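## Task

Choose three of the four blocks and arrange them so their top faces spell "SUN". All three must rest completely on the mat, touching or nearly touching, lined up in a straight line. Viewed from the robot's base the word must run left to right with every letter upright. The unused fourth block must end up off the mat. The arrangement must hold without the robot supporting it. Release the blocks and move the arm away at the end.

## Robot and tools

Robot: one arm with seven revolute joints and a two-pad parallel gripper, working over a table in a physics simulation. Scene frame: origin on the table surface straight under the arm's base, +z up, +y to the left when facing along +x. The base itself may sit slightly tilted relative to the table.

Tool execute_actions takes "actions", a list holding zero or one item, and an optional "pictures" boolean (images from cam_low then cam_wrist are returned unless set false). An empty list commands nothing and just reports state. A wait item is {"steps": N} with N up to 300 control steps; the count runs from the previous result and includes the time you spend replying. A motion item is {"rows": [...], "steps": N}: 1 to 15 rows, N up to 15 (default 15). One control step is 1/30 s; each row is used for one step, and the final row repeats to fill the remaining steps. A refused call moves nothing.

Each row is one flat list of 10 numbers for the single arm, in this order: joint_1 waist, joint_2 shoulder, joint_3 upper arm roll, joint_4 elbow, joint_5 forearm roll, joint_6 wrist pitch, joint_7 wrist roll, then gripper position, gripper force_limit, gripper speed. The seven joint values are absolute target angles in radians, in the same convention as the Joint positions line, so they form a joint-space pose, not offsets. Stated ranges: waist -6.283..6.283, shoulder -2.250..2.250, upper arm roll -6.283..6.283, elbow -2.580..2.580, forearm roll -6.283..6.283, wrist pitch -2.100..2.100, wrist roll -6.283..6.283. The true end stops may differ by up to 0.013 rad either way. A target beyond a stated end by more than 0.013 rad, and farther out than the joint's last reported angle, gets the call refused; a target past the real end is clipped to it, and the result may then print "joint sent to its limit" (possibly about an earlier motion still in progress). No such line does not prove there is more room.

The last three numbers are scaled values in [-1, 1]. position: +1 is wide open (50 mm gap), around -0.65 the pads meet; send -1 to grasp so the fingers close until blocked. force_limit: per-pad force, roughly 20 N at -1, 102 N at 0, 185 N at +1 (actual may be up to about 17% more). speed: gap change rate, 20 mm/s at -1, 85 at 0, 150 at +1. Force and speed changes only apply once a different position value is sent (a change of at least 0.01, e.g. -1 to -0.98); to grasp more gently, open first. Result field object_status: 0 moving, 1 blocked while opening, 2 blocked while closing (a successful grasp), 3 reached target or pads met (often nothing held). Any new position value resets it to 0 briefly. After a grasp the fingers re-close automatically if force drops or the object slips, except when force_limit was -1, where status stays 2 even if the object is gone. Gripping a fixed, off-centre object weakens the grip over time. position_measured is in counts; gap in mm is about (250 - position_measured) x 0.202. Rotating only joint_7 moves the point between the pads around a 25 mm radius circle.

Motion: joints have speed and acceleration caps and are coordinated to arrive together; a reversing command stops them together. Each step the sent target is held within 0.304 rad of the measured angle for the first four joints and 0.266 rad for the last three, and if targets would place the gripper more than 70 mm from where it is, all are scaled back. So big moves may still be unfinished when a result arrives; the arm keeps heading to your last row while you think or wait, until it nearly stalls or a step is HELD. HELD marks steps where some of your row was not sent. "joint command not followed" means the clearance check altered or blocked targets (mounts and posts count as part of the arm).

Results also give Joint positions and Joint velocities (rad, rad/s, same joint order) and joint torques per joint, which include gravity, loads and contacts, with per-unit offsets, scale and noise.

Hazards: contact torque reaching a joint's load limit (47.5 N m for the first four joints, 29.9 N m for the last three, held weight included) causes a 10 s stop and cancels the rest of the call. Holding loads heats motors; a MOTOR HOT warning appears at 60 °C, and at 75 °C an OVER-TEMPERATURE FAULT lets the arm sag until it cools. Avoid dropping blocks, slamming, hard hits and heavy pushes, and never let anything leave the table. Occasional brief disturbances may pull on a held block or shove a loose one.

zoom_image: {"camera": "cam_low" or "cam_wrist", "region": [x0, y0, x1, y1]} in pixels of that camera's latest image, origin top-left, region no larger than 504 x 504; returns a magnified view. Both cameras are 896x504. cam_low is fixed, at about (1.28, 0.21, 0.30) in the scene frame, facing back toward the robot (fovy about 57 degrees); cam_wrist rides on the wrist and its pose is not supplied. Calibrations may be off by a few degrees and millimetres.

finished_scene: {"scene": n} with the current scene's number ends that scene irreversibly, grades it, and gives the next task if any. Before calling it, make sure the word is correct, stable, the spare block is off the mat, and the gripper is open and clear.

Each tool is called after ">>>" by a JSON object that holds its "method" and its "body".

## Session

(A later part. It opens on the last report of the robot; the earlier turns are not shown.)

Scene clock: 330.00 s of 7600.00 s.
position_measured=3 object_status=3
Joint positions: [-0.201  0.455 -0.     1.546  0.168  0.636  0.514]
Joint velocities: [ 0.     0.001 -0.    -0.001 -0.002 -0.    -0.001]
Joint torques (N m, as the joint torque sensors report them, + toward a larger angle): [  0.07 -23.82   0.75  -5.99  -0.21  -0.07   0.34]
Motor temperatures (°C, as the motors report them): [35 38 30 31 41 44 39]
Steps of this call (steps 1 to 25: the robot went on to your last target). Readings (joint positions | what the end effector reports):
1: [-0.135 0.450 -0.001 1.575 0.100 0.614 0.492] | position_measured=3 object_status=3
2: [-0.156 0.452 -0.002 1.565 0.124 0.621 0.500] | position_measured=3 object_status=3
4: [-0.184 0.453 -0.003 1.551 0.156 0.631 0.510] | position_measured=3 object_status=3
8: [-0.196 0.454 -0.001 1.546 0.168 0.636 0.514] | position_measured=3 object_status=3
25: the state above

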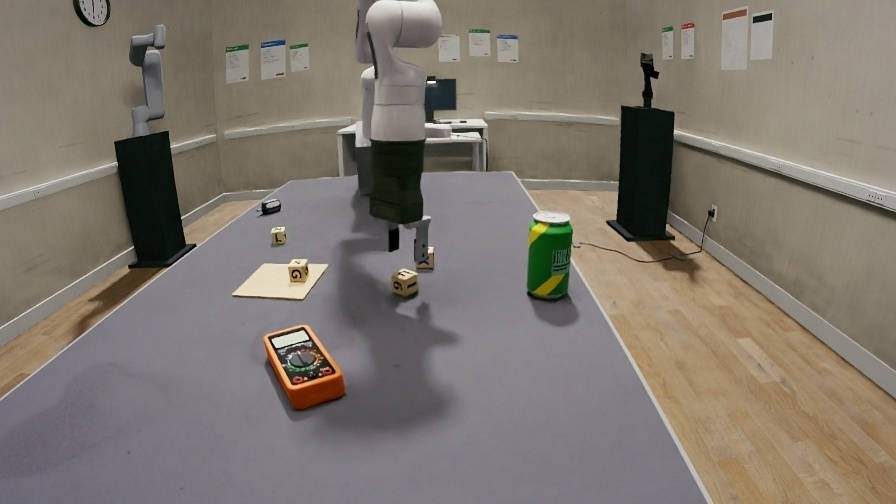

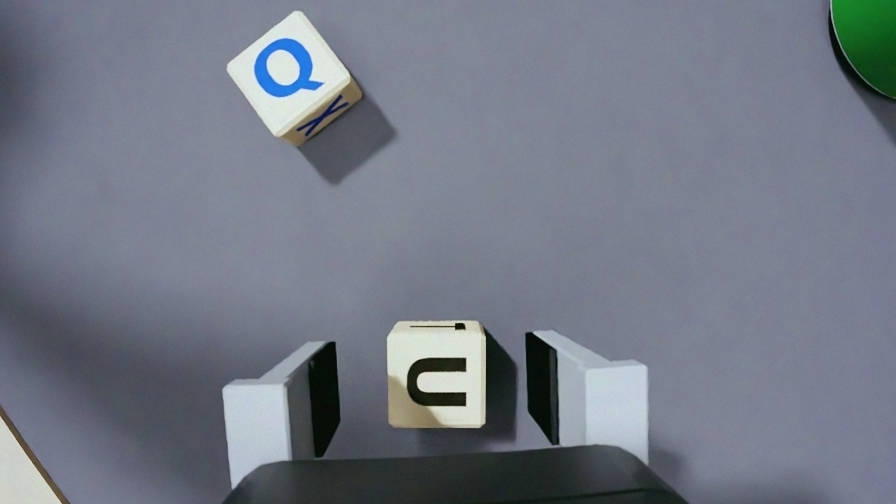

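>>> {"method": "execute_actions", "body": {"actions": [{"rows": [[-0.187,0.538,0,1.524,0.171,0.574,0.519,1,-0.6,0]], "steps": 15}]}}

>>> {"method": "zoom_image", "body": {"camera": "cam_low", "region": [360, 220, 450, 310]}}

Scene clock: 344.53 s of 7600.00 s.
position_measured=3 object_status=3
Joint positions: [-0.187  0.537  0.     1.524  0.171  0.574  0.519]
Joint velocities: [ 0.001  0.009  0.001 -0.    -0.001  0.     0.001]
Joint torques (N m, as the joint torque sensors report them, + toward a larger angle): [  0.18 -24.06   0.83  -5.59  -0.17  -0.03   0.29]
Motor temperatures (°C, as the motors report them): [35 38 30 31 41 44 39]
Steps of this call (steps 1 to 15: the robot went on to your last target; steps 16 to 90: nothing new was sent; then 11.03 s passed at rest; steps 91 to 105: all 15 steps of this action). Readings (joint positions | what the end effector reports):
91: [-0.201 0.456 -0.000 1.546 0.168 0.635 0.514] | position_measured=3 object_status=3
92: [-0.200 0.463 -0.000 1.544 0.168 0.632 0.514] | position_measured=3 object_status=3
94: [-0.194 0.492 -0.000 1.536 0.169 0.612 0.516] | position_measured=3 object_status=3
98: [-0.188 0.534 0.000 1.526 0.171 0.576 0.519] | position_measured=3 object_status=3
105: the state above

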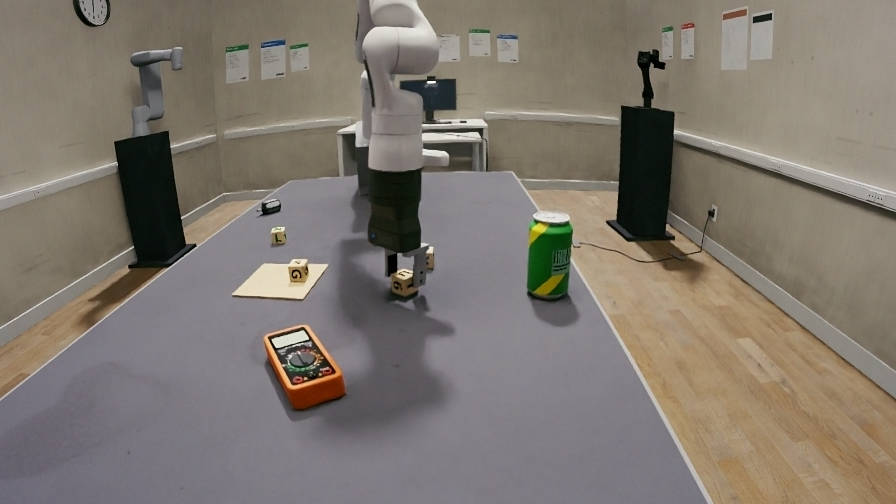

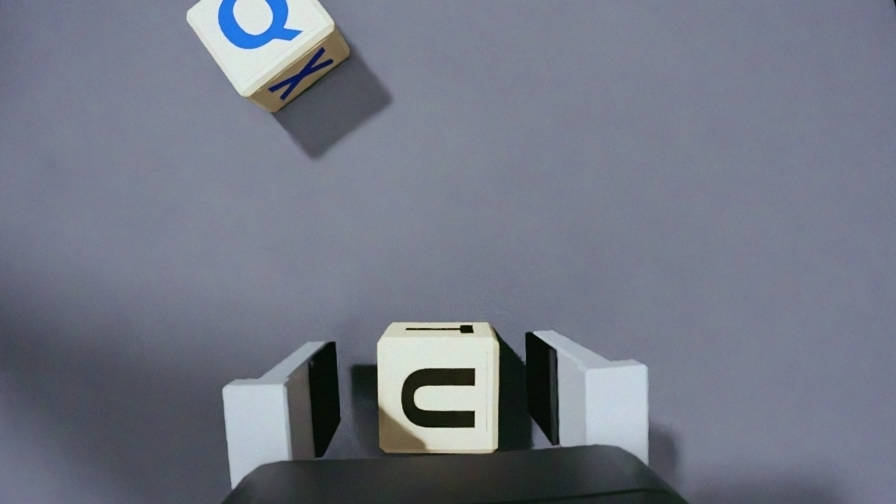

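Region (360, 220, 450, 310) of cam_low's 896x504 image, scaled by 5.600, with more detail than that image has.

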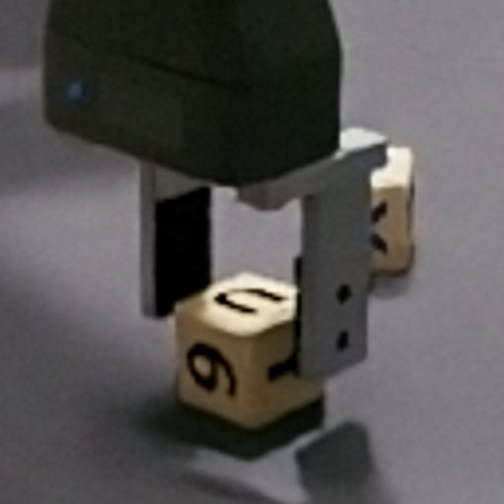

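>>> {"method": "execute_actions", "body": {"actions": [{"rows": [[-0.186,0.548,0,1.521,0.172,0.567,0.519,1,-0.6,0],[-0.186,0.548,0,1.521,0.172,0.567,0.519,1,-0.6,0],[-0.186,0.548,0,1.521,0.172,0.567,0.519,1,-0.6,0],[-0.186,0.548,0,1.521,0.172,0.567,0.519,1,-0.6,0],[-0.186,0.548,0,1.521,0.172,0.567,0.519,1,-0.6,0],[-0.186,0.548,0,1.521,0.172,0.567,0.519,-1,-0.6,0]], "steps": 15}]}}

Scene clock: 350.23 s of 7600.00 s.
position_measured=106 object_status=0
Joint positions: [-0.186  0.548 -0.     1.521  0.172  0.567  0.519]
Joint velocities: [ 0.     0.001  0.001 -0.001  0.    -0.    -0.001]
Joint torques (N m, as the joint torque sensors report them, + toward a larger angle): [  0.16 -24.2    0.78  -5.44  -0.17   0.03   0.36]
Motor temperatures (°C, as the motors report them): [35 38 30 31 41 44 39]
Steps of this call (steps 1 to 15: the robot went on to your last target; steps 16 to 90: nothing new was sent; then 2.20 s passed at rest; steps 91 to 105: all 15 steps of this action). Readings (joint positions | what the end effector reports):
91: [-0.187 0.539 -0.000 1.524 0.171 0.573 0.519] | position_measured=3 object_status=3
92: [-0.186 0.543 -0.000 1.522 0.171 0.571 0.519] | position_measured=3 object_status=3
94: [-0.186 0.547 0.000 1.522 0.172 0.568 0.519] | position_measured=3 object_status=3
98: [-0.186 0.548 -0.000 1.521 0.172 0.567 0.519] | position_measured=42 object_status=0
105: the state above

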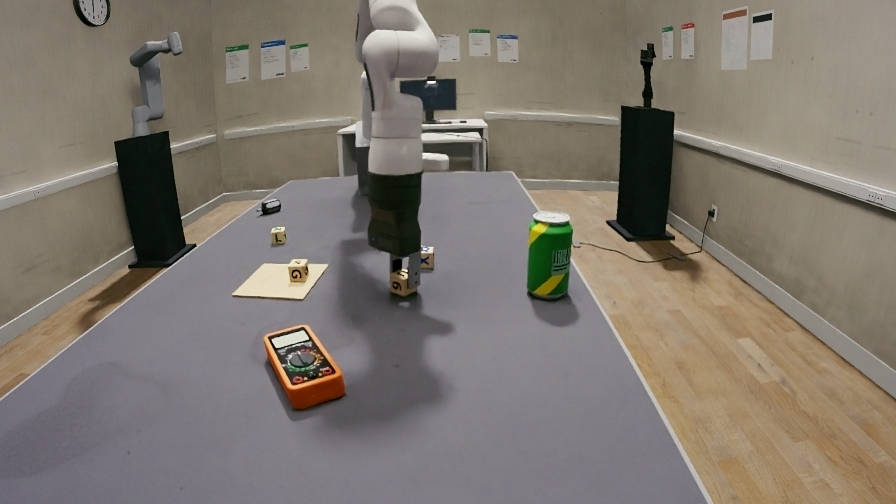

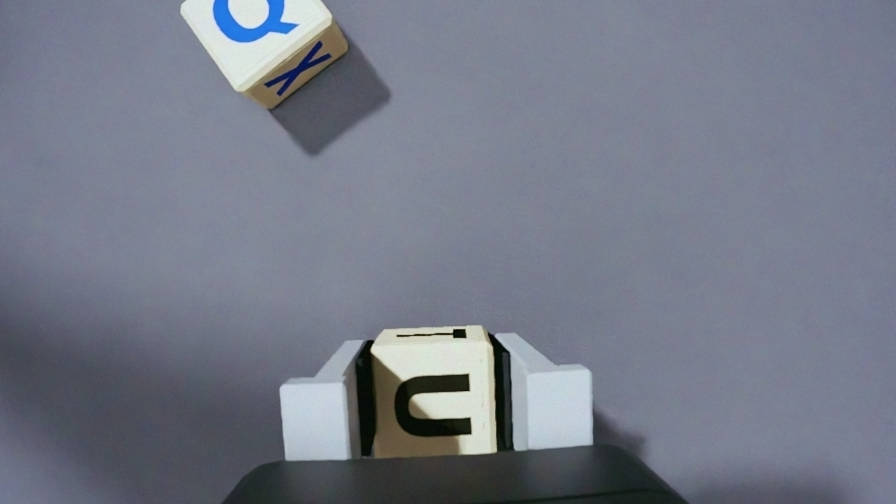

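>>> {"method": "execute_actions", "body": {"actions": [{"rows": [[-0.199,0.445,0,1.548,0.168,0.643,0.514,-1,-0.6,0]], "steps": 10}], "pictures": false}}

>>> {"method": "execute_actions", "body": {"actions": [{"rows": [[0.309,0.444,0,1.750,-0.339,0.471,0.485,-1,-0.6,0]], "steps": 15}], "pictures": false}}

>>> {"method": "execute_actions", "body": {"actions": [{"steps": 25}]}}

Scene clock: 375.43 s of 7600.00 s.
position_measured=106 object_status=2
Joint positions: [-0.198  0.449 -0.     1.547  0.168  0.643  0.514]
Joint velocities: [-0.003 -0.014  0.004  0.027 -0.001  0.017  0.   ]
Joint torques (N m, as the joint torque sensors report them, + toward a larger angle): [  0.28 -24.04   0.49  -6.44  -0.12   0.13   0.36]
Motor temperatures (°C, as the motors report them): [35 39 30 31 41 44 39]
Steps of this call (steps 1 to 15: the robot went on to your last target; steps 16 to 90: nothing new was sent; then 21.87 s passed at rest; steps 91 to 100: all 10 steps of this action). Readings (joint positions | what the end effector reports):
91: [-0.186 0.546 -0.000 1.521 0.172 0.568 0.519] | position_measured=106 object_status=2
92: [-0.187 0.540 0.000 1.523 0.172 0.571 0.519] | position_measured=106 object_status=2
94: [-0.191 0.511 0.000 1.531 0.171 0.591 0.517] | position_measured=106 object_status=2
98: [-0.198 0.452 -0.000 1.545 0.168 0.638 0.514] | position_measured=106 object_status=2
100: the state above

Scene clock: 375.93 s of 7600.00 s.
position_measured=106 object_status=2
Joint positions: [ 0.156  0.445 -0.001  1.703 -0.151  0.509  0.492]
Joint velocities: [ 0.933 -0.004  0.007  0.282 -1.095 -0.232 -0.04 ]
Joint torques (N m, as the joint torque sensors report them, + toward a larger angle): [  2.98 -23.     2.02  -4.78   0.28  -0.09   0.68]
Motor temperatures (°C, as the motors report them): [35 39 30 31 41 44 39]
Steps of this call (steps 1 to 15: all 15 steps of this action). Readings (joint positions | what the end effector reports):
1: [-0.197 0.448 -0.000 1.548 0.167 0.642 0.514] | position_measured=106 object_status=2
2: [-0.190 0.448 -0.002 1.551 0.162 0.638 0.513] | position_measured=106 object_status=2
4: [-0.161 0.446 -0.004 1.569 0.139 0.621 0.511] | position_measured=106 object_status=2
8: [-0.052 0.446 -0.001 1.631 0.046 0.569 0.502] | position_measured=106 object_status=2
15: the state above

Scene clock: 376.77 s of 7600.00 s.
position_measured=106 object_status=2
Joint positions: [ 0.309  0.444  0.     1.75  -0.339  0.471  0.485]
Joint velocities: [ 0.002  0.001 -0.    -0.001 -0.     0.    -0.001]
Joint torques (N m, as the joint torque sensors report them, + toward a larger angle): [  4.36 -21.69   3.11  -4.76  -0.18  -0.2    0.36]
Motor temperatures (°C, as the motors report them): [35 39 30 31 41 44 39]
Steps of this call (steps 1 to 25: the robot went on to your last target). Readings (joint positions | what the end effector reports):
1: [0.187 0.445 -0.000 1.713 -0.188 0.502 0.490] | position_measured=106 object_status=2
2: [0.216 0.445 0.000 1.722 -0.225 0.494 0.489] | position_measured=106 object_status=2
4: [0.263 0.445 0.002 1.737 -0.286 0.481 0.487] | position_measured=106 object_status=2
8: [0.301 0.444 0.003 1.749 -0.338 0.471 0.485] | position_measured=106 object_status=2
25: the state above

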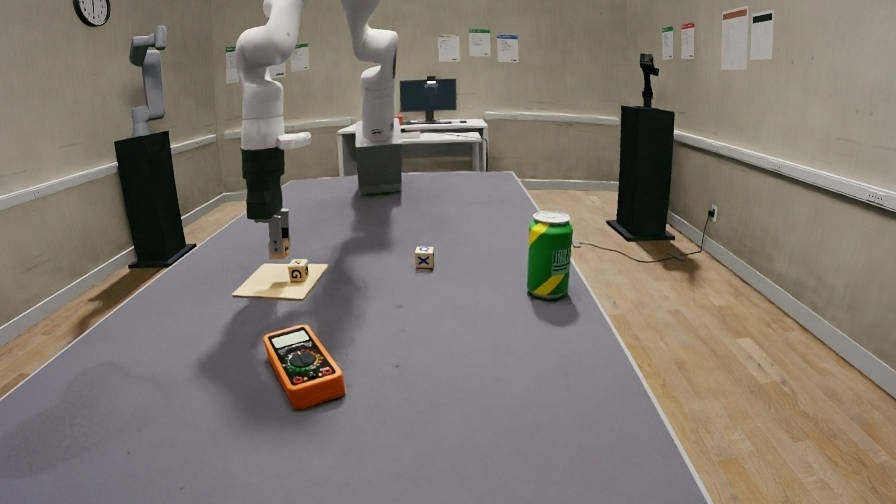

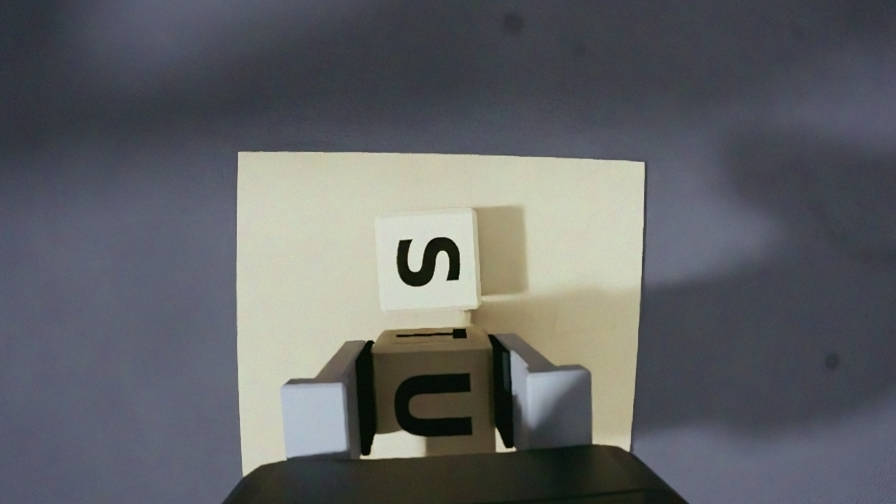

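>>> {"method": "execute_actions", "body": {"actions": [{"rows": [[0.305,0.47,0,1.748,-0.352,0.447,0.497,-1,-0.6,0],[0.305,0.47,0,1.748,-0.352,0.447,0.497,-1,-0.6,0],[0.300,0.505,0,1.744,-0.37,0.417,0.512,-1,-0.6,0],[0.300,0.505,0,1.744,-0.37,0.417,0.512,-1,-0.6,0],[0.300,0.505,0,1.744,-0.37,0.417,0.512,-1,-0.6,0],[0.300,0.505,0,1.744,-0.37,0.417,0.512,-1,-0.6,0],[0.296,0.533,0,1.740,-0.385,0.393,0.525,-1,-0.6,0]], "steps": 15}]}}

>>> {"method": "zoom_image", "body": {"camera": "cam_low", "region": [240, 220, 330, 310]}}

Scene clock: 391.93 s of 7600.00 s.
position_measured=106 object_status=2
Joint positions: [ 0.296  0.53   0.     1.74  -0.385  0.394  0.525]
Joint velocities: [ 0.     0.001  0.001 -0.002 -0.002  0.002  0.001]
Joint torques (N m, as the joint torque sensors report them, + toward a larger angle): [  4.45 -19.78   3.14  -3.68  -0.37  -0.85   0.35]
Motor temperatures (°C, as the motors report them): [35 39 30 31 41 44 39]
Steps of this call (steps 1 to 15: the robot went on to your last target; steps 16 to 90: nothing new was sent; then 11.67 s passed at rest; steps 91 to 105: all 15 steps of this action). Readings (joint positions | what the end effector reports):
91: [0.309 0.445 0.000 1.750 -0.339 0.470 0.485] | position_measured=106 object_status=2
92: [0.308 0.452 0.000 1.749 -0.342 0.465 0.488] | position_measured=106 object_status=2
94: [0.304 0.475 0.000 1.747 -0.353 0.446 0.497] | position_measured=106 object_status=2
98: [0.299 0.512 -0.000 1.743 -0.373 0.412 0.515] | position_measured=106 object_status=2
105: the state above

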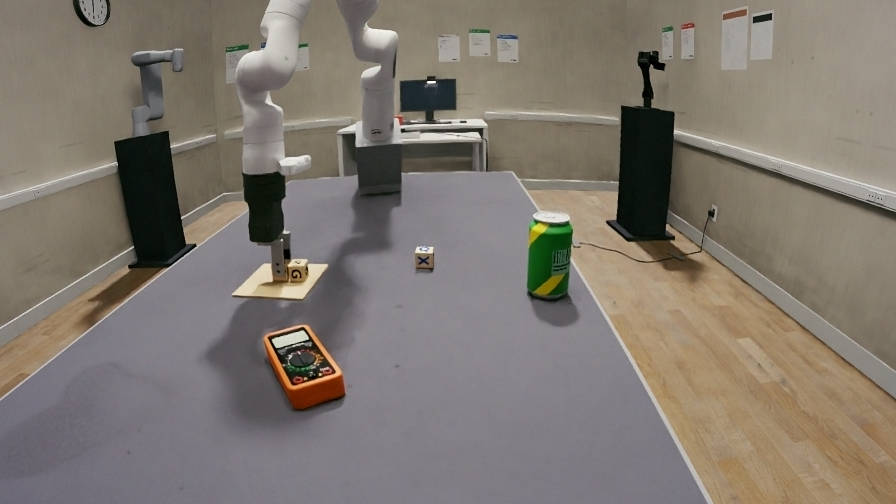

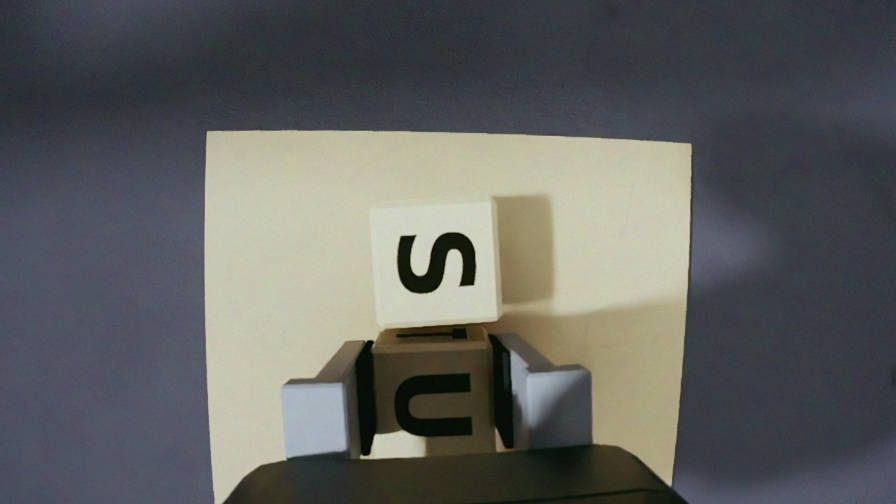

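Region (240, 220, 330, 310) of cam_low's 896x504 image, scaled by 5.600, with more detail than that image has.

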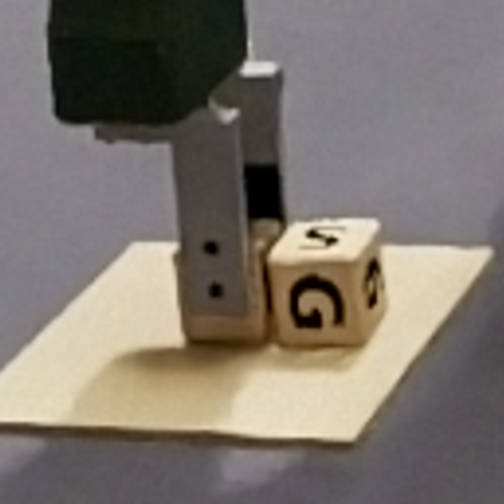

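>>> {"method": "execute_actions", "body": {"actions": [{"rows": [[0.296,0.531,0,1.740,-0.385,0.394,0.525,1,-0.6,0],[0.296,0.531,0,1.740,-0.385,0.394,0.525,1,-0.6,0],[0.296,0.531,0,1.740,-0.385,0.394,0.525,1,-0.6,0],[0.296,0.531,0,1.740,-0.385,0.394,0.525,1,-0.6,0],[0.296,0.531,0,1.740,-0.385,0.394,0.525,1,-0.6,0],[0.296,0.531,0,1.740,-0.385,0.394,0.525,1,-0.6,0],[0.296,0.531,0,1.740,-0.385,0.394,0.525,1,-0.6,0],[0.312,0.43,0,1.758,-0.337,0.475,0.483,1,-0.6,0]], "steps": 15}], "pictures": false}}

>>> {"method": "execute_actions", "body": {"actions": [{"rows": [[0.39,0.43,0,1.85,-0.58,0.445,0.85,1,-0.6,0],[0.39,0.43,0,1.85,-0.58,0.445,0.85,1,-0.6,0],[0.39,0.43,0,1.85,-0.58,0.445,0.85,1,-0.6,0],[0.39,0.43,0,1.85,-0.58,0.445,0.85,1,-0.6,0],[0.39,0.43,0,1.85,-0.58,0.445,0.85,1,-0.6,0],[0.39,0.43,0,1.85,-0.58,0.445,0.85,1,-0.6,0],[0.46,0.44,0,1.95,-0.84,0.41,1.24,1,-0.6,0]], "steps": 15}], "pictures": false}}

>>> {"method": "execute_actions", "body": {"actions": [{"rows": [[0.54,0.46,0,2.04,-1.09,0.38,1.62,1,-0.6,0],[0.54,0.46,0,2.04,-1.09,0.38,1.62,1,-0.6,0],[0.54,0.46,0,2.04,-1.09,0.38,1.62,1,-0.6,0],[0.62,0.48,0,2.14,-1.34,0.35,2.0,1,-0.6,0],[0.62,0.48,0,2.14,-1.34,0.35,2.0,1,-0.6,0],[0.62,0.48,0,2.14,-1.34,0.35,2.0,1,-0.6,0],[0.62,0.48,0,2.14,-1.34,0.35,2.0,1,-0.6,0],[0.62,0.48,0,2.14,-1.34,0.35,2.0,1,-0.6,0],[0.62,0.48,0,2.14,-1.34,0.35,2.0,1,-0.6,0],[0.62,0.48,0,2.14,-1.34,0.35,2.0,1,-0.6,0],[0.62,0.48,0,2.14,-1.34,0.35,2.0,1,-0.6,0],[0.691,0.500,0,2.231,-1.585,0.322,2.368,1,-0.6,0]], "steps": 15}], "pictures": false}}

>>> {"method": "execute_actions", "body": {"actions": [{"steps": 35}]}}

Scene clock: 431.60 s of 7600.00 s.
position_measured=3 object_status=3
Joint positions: [ 0.311  0.437  0.     1.756 -0.339  0.47   0.485]
Joint velocities: [ 0.022 -0.126  0.005  0.029  0.095  0.16  -0.082]
Joint torques (N m, as the joint torque sensors report them, + toward a larger angle): [  3.74 -17.31   3.11  -3.5   -0.25  -0.15   0.56]
Motor temperatures (°C, as the motors report them): [35 39 30 31 41 44 39]
Steps of this call (steps 1 to 15: the robot went on to your last target; steps 16 to 90: nothing new was sent; then 36.17 s passed at rest; steps 91 to 105: all 15 steps of this action). Readings (joint positions | what the end effector reports):
91: [0.296 0.530 0.000 1.740 -0.385 0.394 0.525] | position_measured=96 object_status=0
92: [0.296 0.530 0.000 1.740 -0.385 0.394 0.525] | position_measured=82 object_status=0
94: [0.296 0.530 0.000 1.740 -0.385 0.394 0.525] | position_measured=54 object_status=0
98: [0.296 0.529 -0.000 1.740 -0.385 0.395 0.525] | position_measured=4 object_status=0
105: the state above

Scene clock: 432.10 s of 7600.00 s.
position_measured=3 object_status=3
Joint positions: [ 0.44   0.438  0.001  1.925 -0.757  0.419  0.984]
Joint velocities: [ 0.134  0.016 -0.009  0.193 -0.624 -0.069  1.213]
Joint torques (N m, as the joint torque sensors report them, + toward a larger angle): [  4.07 -20.38   3.55  -4.04  -0.41  -0.24   0.22]
Motor temperatures (°C, as the motors report them): [35 39 30 31 41 44 39]
Steps of this call (steps 1 to 15: all 15 steps of this action). Readings (joint positions | what the end effector reports):
1: [0.312 0.435 0.000 1.757 -0.339 0.473 0.485] | position_measured=3 object_status=3
2: [0.317 0.434 -0.001 1.761 -0.346 0.472 0.493] | position_measured=3 object_status=3
4: [0.334 0.432 -0.001 1.780 -0.390 0.466 0.541] | position_measured=3 object_status=3
8: [0.372 0.431 -0.001 1.826 -0.513 0.452 0.701] | position_measured=3 object_status=3
15: the state above

Scene clock: 432.60 s of 7600.00 s.
position_measured=3 object_status=3
Joint positions: [ 0.631  0.483 -0.001  2.153 -1.311  0.346  1.588]
Joint velocities: [ 0.377  0.113  0.036  0.518 -1.203 -0.177  1.215]
Joint torques (N m, as the joint torque sensors report them, + toward a larger angle): [  4.23 -17.31   2.62  -1.42  -0.18  -0.23   0.27]
Motor temperatures (°C, as the motors report them): [35 39 30 31 41 44 39]
Steps of this call (steps 1 to 15: all 15 steps of this action). Readings (joint positions | what the end effector reports):
1: [0.444 0.438 0.000 1.931 -0.776 0.417 1.025] | position_measured=3 object_status=3
2: [0.452 0.439 -0.001 1.938 -0.800 0.414 1.066] | position_measured=3 object_status=3
4: [0.478 0.444 -0.002 1.966 -0.871 0.405 1.143] | position_measured=3 object_status=3
8: [0.552 0.463 0.001 2.056 -1.032 0.375 1.303] | position_measured=3 object_status=3
15: the state above

Scene clock: 433.77 s of 7600.00 s.
position_measured=3 object_status=3
Joint positions: [ 0.691  0.5    0.     2.231 -1.585  0.322  2.368]
Joint velocities: [ 0.001  0.     0.001 -0.    -0.002  0.    -0.   ]
Joint torques (N m, as the joint torque sensors report them, + toward a larger angle): [  5.87 -16.18   3.91  -0.66  -0.33  -0.31   0.35]
Motor temperatures (°C, as the motors report them): [35 39 30 31 41 44 39]
Steps of this call (steps 1 to 35: the robot went on to your last target). Readings (joint positions | what the end effector reports):
1: [0.643 0.487 0.000 2.169 -1.351 0.341 1.628] | position_measured=3 object_status=3
2: [0.652 0.489 0.001 2.183 -1.392 0.336 1.669] | position_measured=3 object_status=3
4: [0.666 0.493 0.001 2.202 -1.461 0.331 1.750] | position_measured=3 object_status=3
8: [0.681 0.497 0.000 2.220 -1.540 0.325 1.913] | position_measured=3 object_status=3
35: the state above

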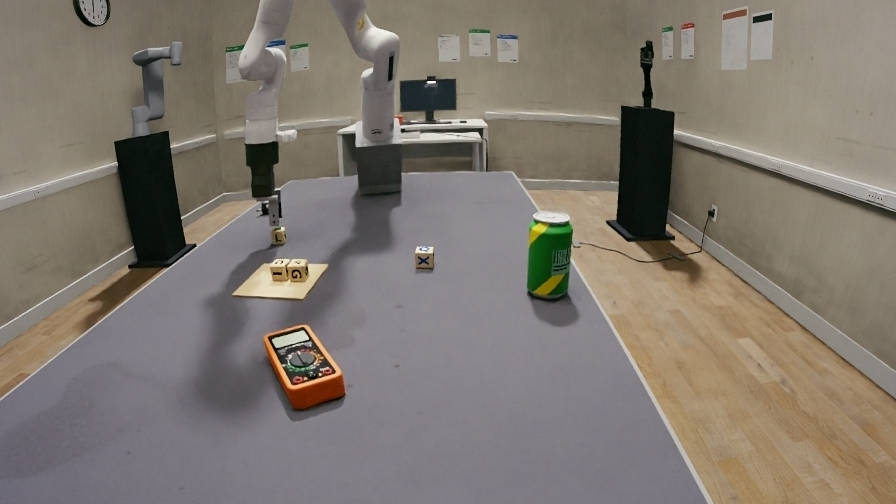

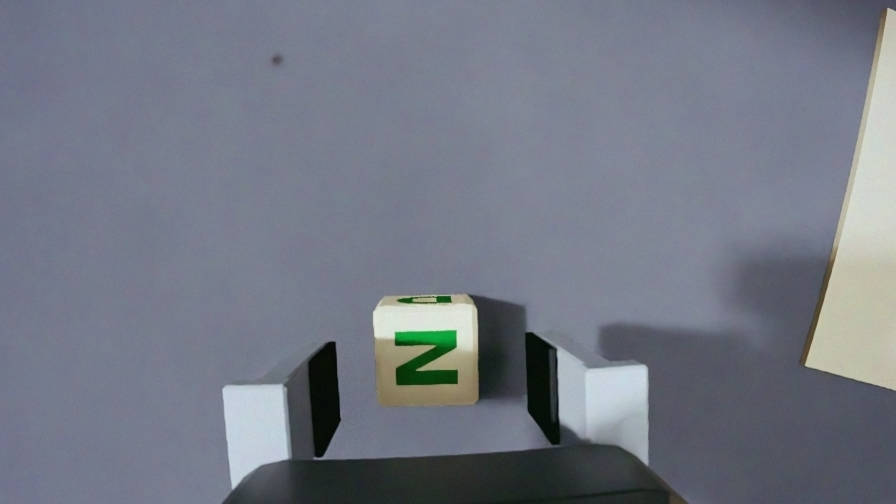

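>>> {"method": "execute_actions", "body": {"actions": [{"rows": [[0.680,0.533,0,2.228,-1.69,0.319,2.468,1,-0.6,0],[0.680,0.533,0,2.228,-1.69,0.319,2.468,1,-0.6,0],[0.680,0.533,0,2.228,-1.69,0.319,2.468,1,-0.6,0],[0.668,0.566,0,2.225,-1.79,0.320,2.563,1,-0.6,0],[0.668,0.566,0,2.225,-1.79,0.320,2.563,1,-0.6,0],[0.668,0.566,0,2.225,-1.79,0.320,2.563,1,-0.6,0],[0.657,0.599,0,2.222,-1.888,0.325,2.655,1,-0.6,0]], "steps": 15}]}}

>>> {"method": "zoom_image", "body": {"camera": "cam_low", "region": [240, 180, 330, 270]}}

Scene clock: 446.67 s of 7600.00 s.
position_measured=3 object_status=3
Joint positions: [ 0.658  0.596 -0.     2.222 -1.888  0.325  2.655]
Joint velocities: [-0.006  0.021  0.002 -0.    -0.006 -0.     0.005]
Joint torques (N m, as the joint torque sensors report them, + toward a larger angle): [  5.99 -17.15   3.76   0.23  -0.16  -0.23   0.41]
Motor temperatures (°C, as the motors report them): [35 39 30 31 41 44 39]
Steps of this call (steps 1 to 15: the robot went on to your last target; steps 16 to 90: nothing new was sent; then 9.40 s passed at rest; steps 91 to 105: all 15 steps of this action). Readings (joint positions | what the end effector reports):
91: [0.691 0.501 0.000 2.231 -1.586 0.322 2.369] | position_measured=3 object_status=3
92: [0.689 0.505 0.000 2.230 -1.596 0.322 2.378] | position_measured=3 object_status=3
94: [0.683 0.523 0.000 2.229 -1.645 0.320 2.425] | position_measured=3 object_status=3
98: [0.668 0.565 0.000 2.225 -1.783 0.320 2.556] | position_measured=3 object_status=3
105: the state above

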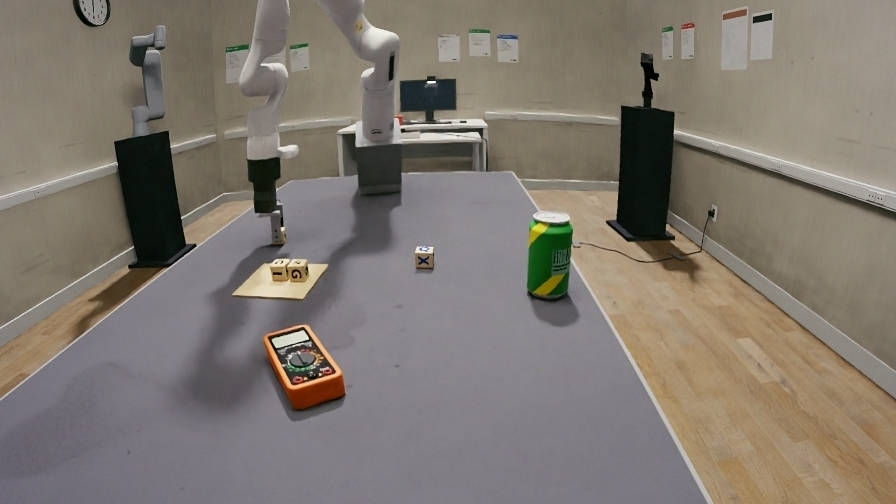

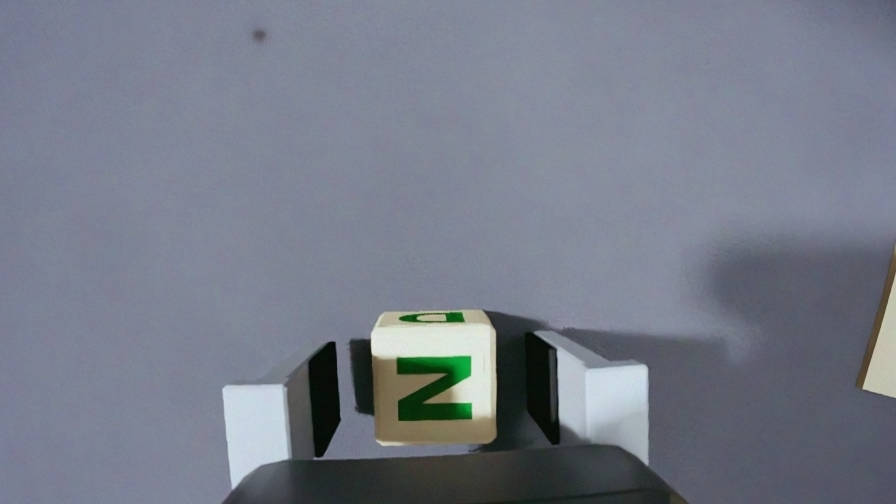

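Region (240, 180, 330, 270) of cam_low's 896x504 image, scaled by 5.600, with more detail than that image has.

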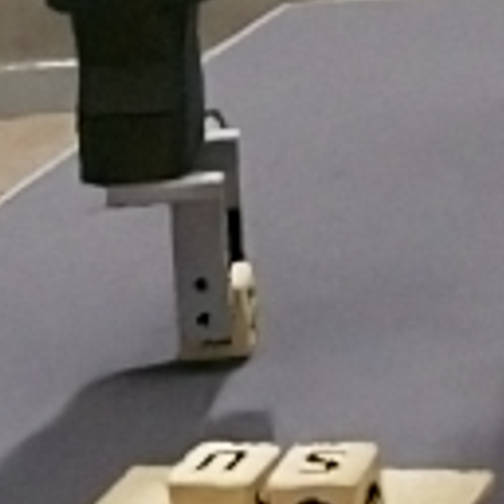

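>>> {"method": "execute_actions", "body": {"actions": [{"rows": [[0.657,0.599,0,2.222,-1.888,0.325,2.655,-1,-0.6,0]], "steps": 13}]}}

Scene clock: 450.40 s of 7600.00 s.
position_measured=106 object_status=0
Joint positions: [ 0.657  0.599 -0.     2.222 -1.888  0.325  2.655]
Joint velocities: [-0.001  0.001 -0.     0.001  0.    -0.     0.001]
Joint torques (N m, as the joint torque sensors report them, + toward a larger angle): [  6.16 -16.67   3.93   0.15  -0.37  -0.29   0.34]
Motor temperatures (°C, as the motors report them): [35 39 30 31 41 44 39]
Steps of this call (steps 1 to 15: the robot went on to your last target; steps 16 to 90: nothing new was sent; then 0.30 s passed at rest; steps 91 to 103: all 13 steps of this action). Readings (joint positions | what the end effector reports):
91: [0.657 0.599 0.000 2.222 -1.888 0.325 2.655] | position_measured=14 object_status=0
92: [0.657 0.599 -0.000 2.222 -1.888 0.325 2.655] | position_measured=28 object_status=0
94: [0.657 0.599 0.000 2.222 -1.888 0.325 2.655] | position_measured=56 object_status=0
98: [0.657 0.599 0.000 2.222 -1.888 0.325 2.655] | position_measured=106 object_status=0
103: the state above

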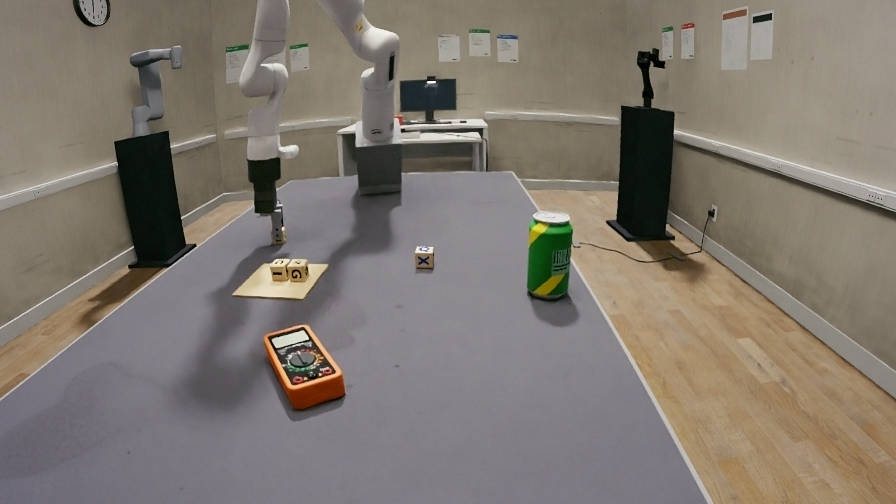

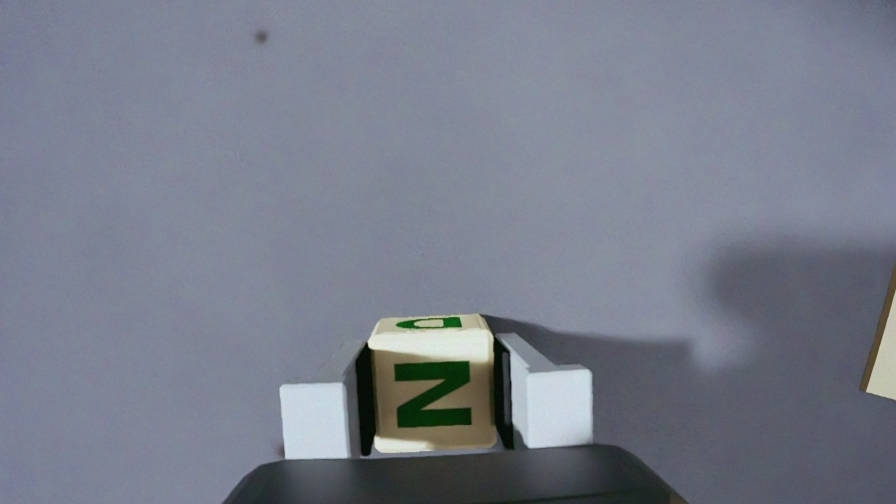

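>>> {"method": "execute_actions", "body": {"actions": [{"rows": [[0.668,0.566,0,2.225,-1.79,0.320,2.563,-1,-0.6,0],[0.668,0.566,0,2.225,-1.79,0.320,2.563,-1,-0.6,0],[0.668,0.566,0,2.225,-1.79,0.320,2.563,-1,-0.6,0],[0.680,0.533,0,2.228,-1.69,0.319,2.468,-1,-0.6,0],[0.680,0.533,0,2.228,-1.69,0.319,2.468,-1,-0.6,0],[0.680,0.533,0,2.228,-1.69,0.319,2.468,-1,-0.6,0],[0.691,0.500,0,2.231,-1.585,0.322,2.368,-1,-0.6,0],[0.691,0.500,0,2.231,-1.585,0.322,2.368,-1,-0.6,0],[0.691,0.500,0,2.231,-1.585,0.322,2.368,-1,-0.6,0],[0.70,0.455,0,2.233,-1.45,0.335,2.24,-1,-0.6,0],[0.70,0.455,0,2.233,-1.45,0.335,2.24,-1,-0.6,0],[0.70,0.455,0,2.233,-1.45,0.335,2.24,-1,-0.6,0],[0.70,0.455,0,2.233,-1.45,0.335,2.24,-1,-0.6,0],[0.65,0.45,0,2.15,-1.28,0.36,1.97,-1,-0.6,0]], "steps": 15}], "pictures": false}}

>>> {"method": "execute_actions", "body": {"actions": [{"rows": [[0.65,0.45,0,2.15,-1.28,0.36,1.97,-1,-0.6,0],[0.65,0.45,0,2.15,-1.28,0.36,1.97,-1,-0.6,0],[0.65,0.45,0,2.15,-1.28,0.36,1.97,-1,-0.6,0],[0.65,0.45,0,2.15,-1.28,0.36,1.97,-1,-0.6,0],[0.65,0.45,0,2.15,-1.28,0.36,1.97,-1,-0.6,0],[0.60,0.45,0,2.06,-1.10,0.39,1.70,-1,-0.6,0],[0.60,0.45,0,2.06,-1.10,0.39,1.70,-1,-0.6,0],[0.60,0.45,0,2.06,-1.10,0.39,1.70,-1,-0.6,0],[0.60,0.45,0,2.06,-1.10,0.39,1.70,-1,-0.6,0],[0.60,0.45,0,2.06,-1.10,0.39,1.70,-1,-0.6,0],[0.60,0.45,0,2.06,-1.10,0.39,1.70,-1,-0.6,0],[0.60,0.45,0,2.06,-1.10,0.39,1.70,-1,-0.6,0],[0.545,0.45,0,1.97,-0.92,0.42,1.42,-1,-0.6,0]], "steps": 15}], "pictures": false}}

>>> {"method": "execute_actions", "body": {"actions": [{"rows": [[0.545,0.45,0,1.97,-0.92,0.42,1.42,-1,-0.6,0],[0.545,0.45,0,1.97,-0.92,0.42,1.42,-1,-0.6,0],[0.545,0.45,0,1.97,-0.92,0.42,1.42,-1,-0.6,0],[0.545,0.45,0,1.97,-0.92,0.42,1.42,-1,-0.6,0],[0.49,0.455,0,1.885,-0.75,0.45,1.15,-1,-0.6,0],[0.49,0.455,0,1.885,-0.75,0.45,1.15,-1,-0.6,0],[0.49,0.455,0,1.885,-0.75,0.45,1.15,-1,-0.6,0],[0.49,0.455,0,1.885,-0.75,0.45,1.15,-1,-0.6,0],[0.49,0.455,0,1.885,-0.75,0.45,1.15,-1,-0.6,0],[0.49,0.455,0,1.885,-0.75,0.45,1.15,-1,-0.6,0],[0.49,0.455,0,1.885,-0.75,0.45,1.15,-1,-0.6,0],[0.44,0.46,0,1.80,-0.57,0.48,0.88,-1,-0.6,0]], "steps": 15}], "pictures": false}}

>>> {"method": "execute_actions", "body": {"actions": [{"rows": [[0.44,0.46,0,1.80,-0.57,0.48,0.88,-1,-0.6,0],[0.44,0.46,0,1.80,-0.57,0.48,0.88,-1,-0.6,0],[0.44,0.46,0,1.80,-0.57,0.48,0.88,-1,-0.6,0],[0.388,0.469,0,1.713,-0.398,0.506,0.603,-1,-0.6,0]], "steps": 15}], "pictures": false}}

>>> {"method": "execute_actions", "body": {"actions": [{"steps": 12}]}}

Scene clock: 515.50 s of 7600.00 s.
position_measured=106 object_status=2
Joint positions: [ 0.694  0.465  0.001  2.229 -1.451  0.335  2.237]
Joint velocities: [-0.085 -0.064  0.007 -0.124  0.979  0.129 -1.136]
Joint torques (N m, as the joint torque sensors report them, + toward a larger angle): [  4.75 -13.79   3.34  -2.05  -0.51  -0.13   0.33]
Motor temperatures (°C, as the motors report them): [36 38 30 31 41 44 39]
Steps of this call (steps 1 to 15: the robot went on to your last target; steps 16 to 90: nothing new was sent; then 61.60 s passed at rest; steps 91 to 105: all 15 steps of this action). Readings (joint positions | what the end effector reports):
91: [0.657 0.598 -0.000 2.222 -1.887 0.325 2.654] | position_measured=106 object_status=2
92: [0.659 0.594 -0.000 2.223 -1.877 0.324 2.645] | position_measured=106 object_status=2
94: [0.665 0.575 -0.000 2.224 -1.829 0.322 2.600] | position_measured=106 object_status=2
98: [0.680 0.533 -0.000 2.228 -1.695 0.320 2.473] | position_measured=106 object_status=2
105: the state above

Scene clock: 516.00 s of 7600.00 s.
position_measured=106 object_status=2
Joint positions: [ 0.588  0.45   0.001  2.042 -1.064  0.396  1.656]
Joint velocities: [-0.272 -0.001 -0.01  -0.452  0.896  0.155 -1.207]
Joint torques (N m, as the joint torque sensors report them, + toward a larger angle): [  5.55 -18.77   3.53  -2.9   -0.29   0.31  -0.07]
Motor temperatures (°C, as the motors report them): [36 38 30 31 41 44 39]
Steps of this call (steps 1 to 15: all 15 steps of this action). Readings (joint positions | what the end effector reports):
1: [0.690 0.463 0.001 2.223 -1.419 0.339 2.198] | position_measured=106 object_status=2
2: [0.684 0.460 0.001 2.213 -1.391 0.343 2.157] | position_measured=106 object_status=2
4: [0.668 0.456 0.000 2.186 -1.341 0.351 2.076] | position_measured=106 object_status=2
8: [0.639 0.452 0.000 2.132 -1.245 0.366 1.926] | position_measured=106 object_status=2
15: the state above

Scene clock: 516.50 s of 7600.00 s.
position_measured=106 object_status=2
Joint positions: [ 0.472  0.457 -0.     1.855 -0.686  0.461  1.067]
Joint velocities: [-0.219  0.018 -0.01  -0.39   0.831  0.135 -1.214]
Joint torques (N m, as the joint torque sensors report them, + toward a larger angle): [  6.37 -19.43   4.09  -3.3   -0.05   0.28   0.34]
Motor temperatures (°C, as the motors report them): [36 38 30 31 41 44 39]
Steps of this call (steps 1 to 15: all 15 steps of this action). Readings (joint positions | what the end effector reports):
1: [0.580 0.450 0.000 2.028 -1.035 0.401 1.615] | position_measured=106 object_status=2
2: [0.572 0.450 -0.000 2.015 -1.009 0.405 1.575] | position_measured=106 object_status=2
4: [0.558 0.450 -0.000 1.991 -0.962 0.413 1.494] | position_measured=106 object_status=2
8: [0.525 0.452 0.000 1.940 -0.860 0.431 1.340] | position_measured=106 object_status=2
15: the state above

Scene clock: 517.00 s of 7600.00 s.
position_measured=106 object_status=2
Joint positions: [ 0.39   0.468 -0.     1.713 -0.398  0.506  0.603]
Joint velocities: [-0.014  0.008  0.009 -0.003  0.007  0.007 -0.009]
Joint torques (N m, as the joint torque sensors report them, + toward a larger angle): [  5.3  -21.58   4.    -5.25  -0.27  -0.21   0.51]
Motor temperatures (°C, as the motors report them): [36 38 30 31 41 44 39]
Steps of this call (steps 1 to 15: all 15 steps of this action). Readings (joint positions | what the end effector reports):
1: [0.465 0.458 -0.000 1.842 -0.659 0.465 1.026] | position_measured=106 object_status=2
2: [0.458 0.458 -0.000 1.830 -0.634 0.469 0.986] | position_measured=106 object_status=2
4: [0.446 0.459 -0.000 1.809 -0.589 0.477 0.913] | position_measured=106 object_status=2
8: [0.414 0.465 -0.000 1.756 -0.483 0.493 0.755] | position_measured=106 object_status=2
15: the state above

Scene clock: 517.40 s of 7600.00 s.
position_measured=106 object_status=2
Joint positions: [ 0.388  0.469 -0.     1.713 -0.398  0.506  0.603]
Joint velocities: [-0.003 -0.001 -0.     0.001  0.     0.    -0.   ]
Joint torques (N m, as the joint torque sensors report them, + toward a larger angle): [  5.24 -21.73   3.6   -4.98  -0.16  -0.21   0.35]
Motor temperatures (°C, as the motors report them): [36 38 30 31 41 44 39]
Steps of this call (steps 1 to 12: the robot went on to your last target). Readings (joint positions | what the end effector reports):
1: [0.390 0.468 -0.000 1.713 -0.398 0.506 0.603] | position_measured=106 object_status=2
2: [0.389 0.469 0.000 1.713 -0.398 0.506 0.603] | position_measured=106 object_status=2
4: [0.389 0.469 -0.000 1.713 -0.398 0.506 0.603] | position_measured=106 object_status=2
8: [0.388 0.469 -0.000 1.713 -0.398 0.506 0.603] | position_measured=106 object_status=2
12: the state above

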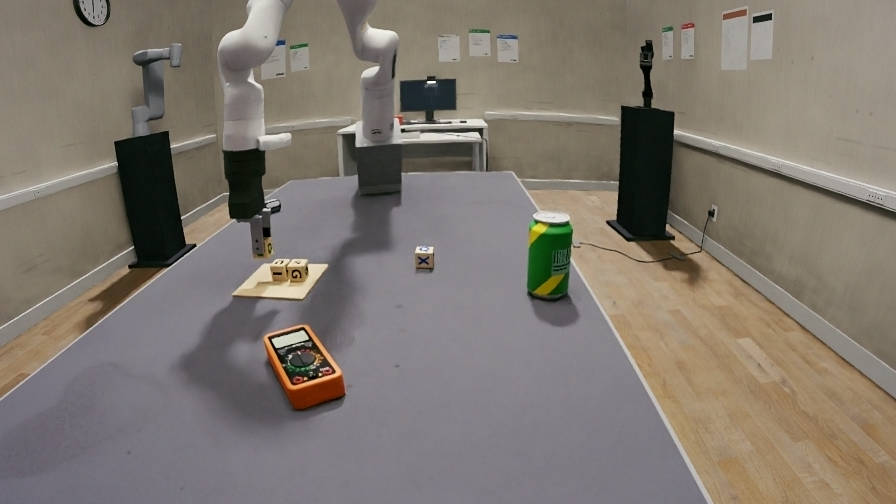

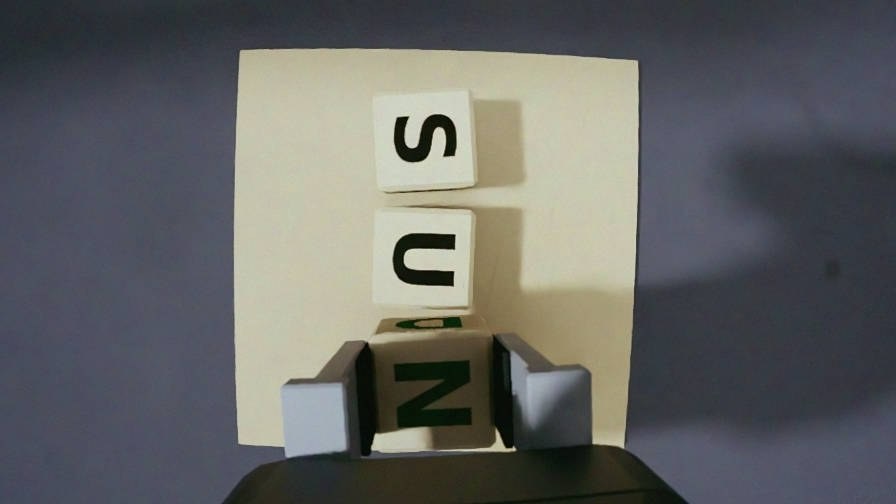

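>>> {"method": "execute_actions", "body": {"actions": [{"rows": [[0.389,0.49,0,1.713,-0.414,0.485,0.62,-1,-0.6,0],[0.389,0.49,0,1.713,-0.414,0.485,0.62,-1,-0.6,0],[0.381,0.53,0,1.705,-0.434,0.453,0.638,-1,-0.6,0],[0.381,0.53,0,1.705,-0.434,0.453,0.638,-1,-0.6,0],[0.381,0.53,0,1.705,-0.434,0.453,0.638,-1,-0.6,0],[0.381,0.53,0,1.705,-0.434,0.453,0.638,-1,-0.6,0],[0.376,0.557,0,1.699,-0.447,0.432,0.650,-1,-0.6,0]], "steps": 15}]}}

>>> {"method": "zoom_image", "body": {"camera": "cam_low", "region": [225, 220, 325, 310]}}

Scene clock: 531.00 s of 7600.00 s.
position_measured=106 object_status=2
Joint positions: [ 0.382  0.556  0.008  1.698 -0.445  0.427  0.65 ]
Joint velocities: [ 0.019  0.014  0.01  -0.004  0.    -0.003  0.001]
Joint torques (N m, as the joint torque sensors report them, + toward a larger angle): [ -1.25 -22.69  -2.61  -2.92  -1.35   1.81   0.29]
Motor temperatures (°C, as the motors report them): [36 38 30 31 41 44 39]
Steps of this call (steps 1 to 15: the robot went on to your last target; steps 16 to 90: nothing new was sent; then 10.10 s passed at rest; steps 91 to 105: all 15 steps of this action). Readings (joint positions | what the end effector reports):
91: [0.388 0.470 -0.000 1.713 -0.399 0.505 0.604] | position_measured=106 object_status=2
92: [0.388 0.476 -0.000 1.712 -0.402 0.500 0.607] | position_measured=106 object_status=2
94: [0.387 0.498 0.000 1.711 -0.415 0.482 0.620] | position_measured=106 object_status=2
98: [0.380 0.536 -0.000 1.703 -0.437 0.449 0.640] | position_measured=106 object_status=2
105: the state above

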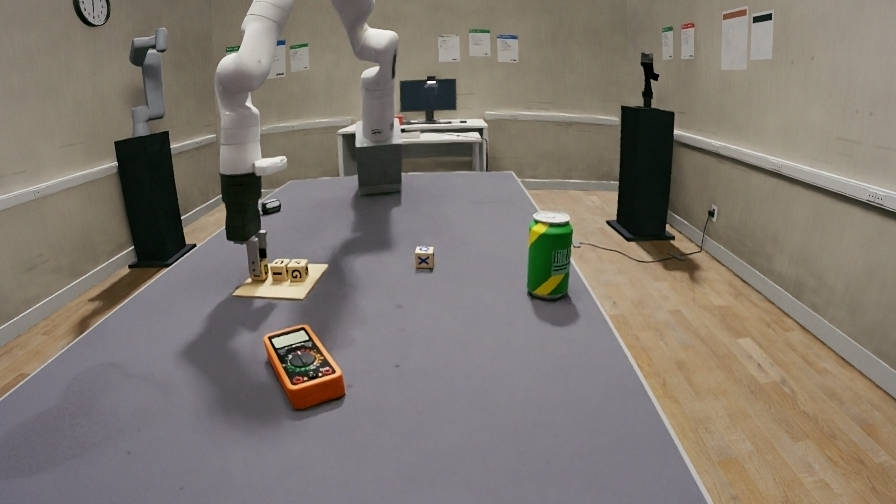

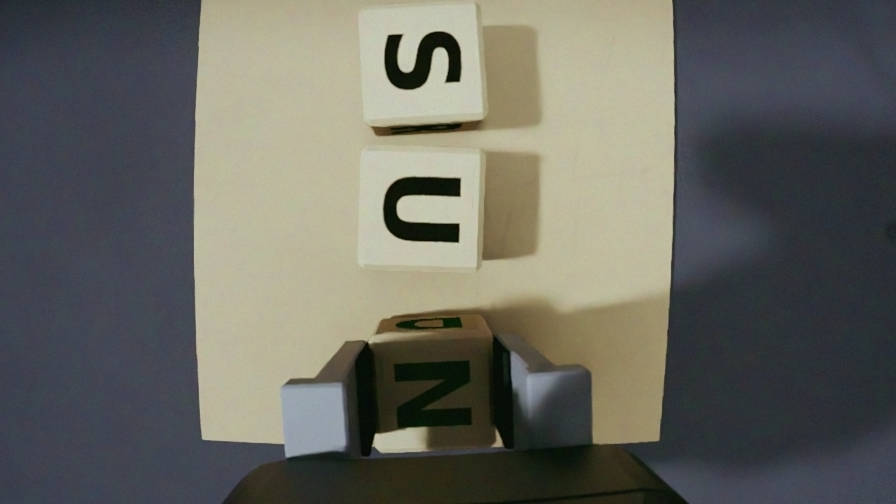

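Region (225, 220, 325, 310) of cam_low's 896x504 image, scaled by 5.040, with more detail than that image has; it fills the top 454 rows of this view, and the rest is white.

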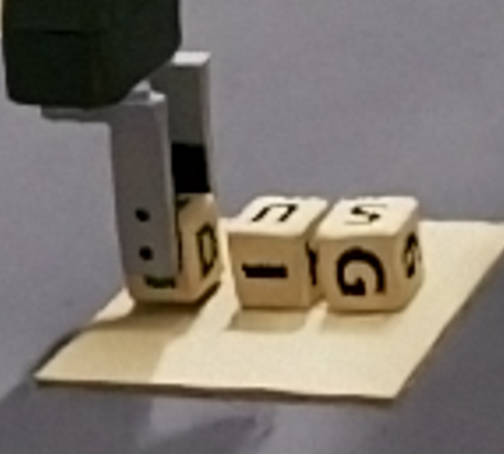

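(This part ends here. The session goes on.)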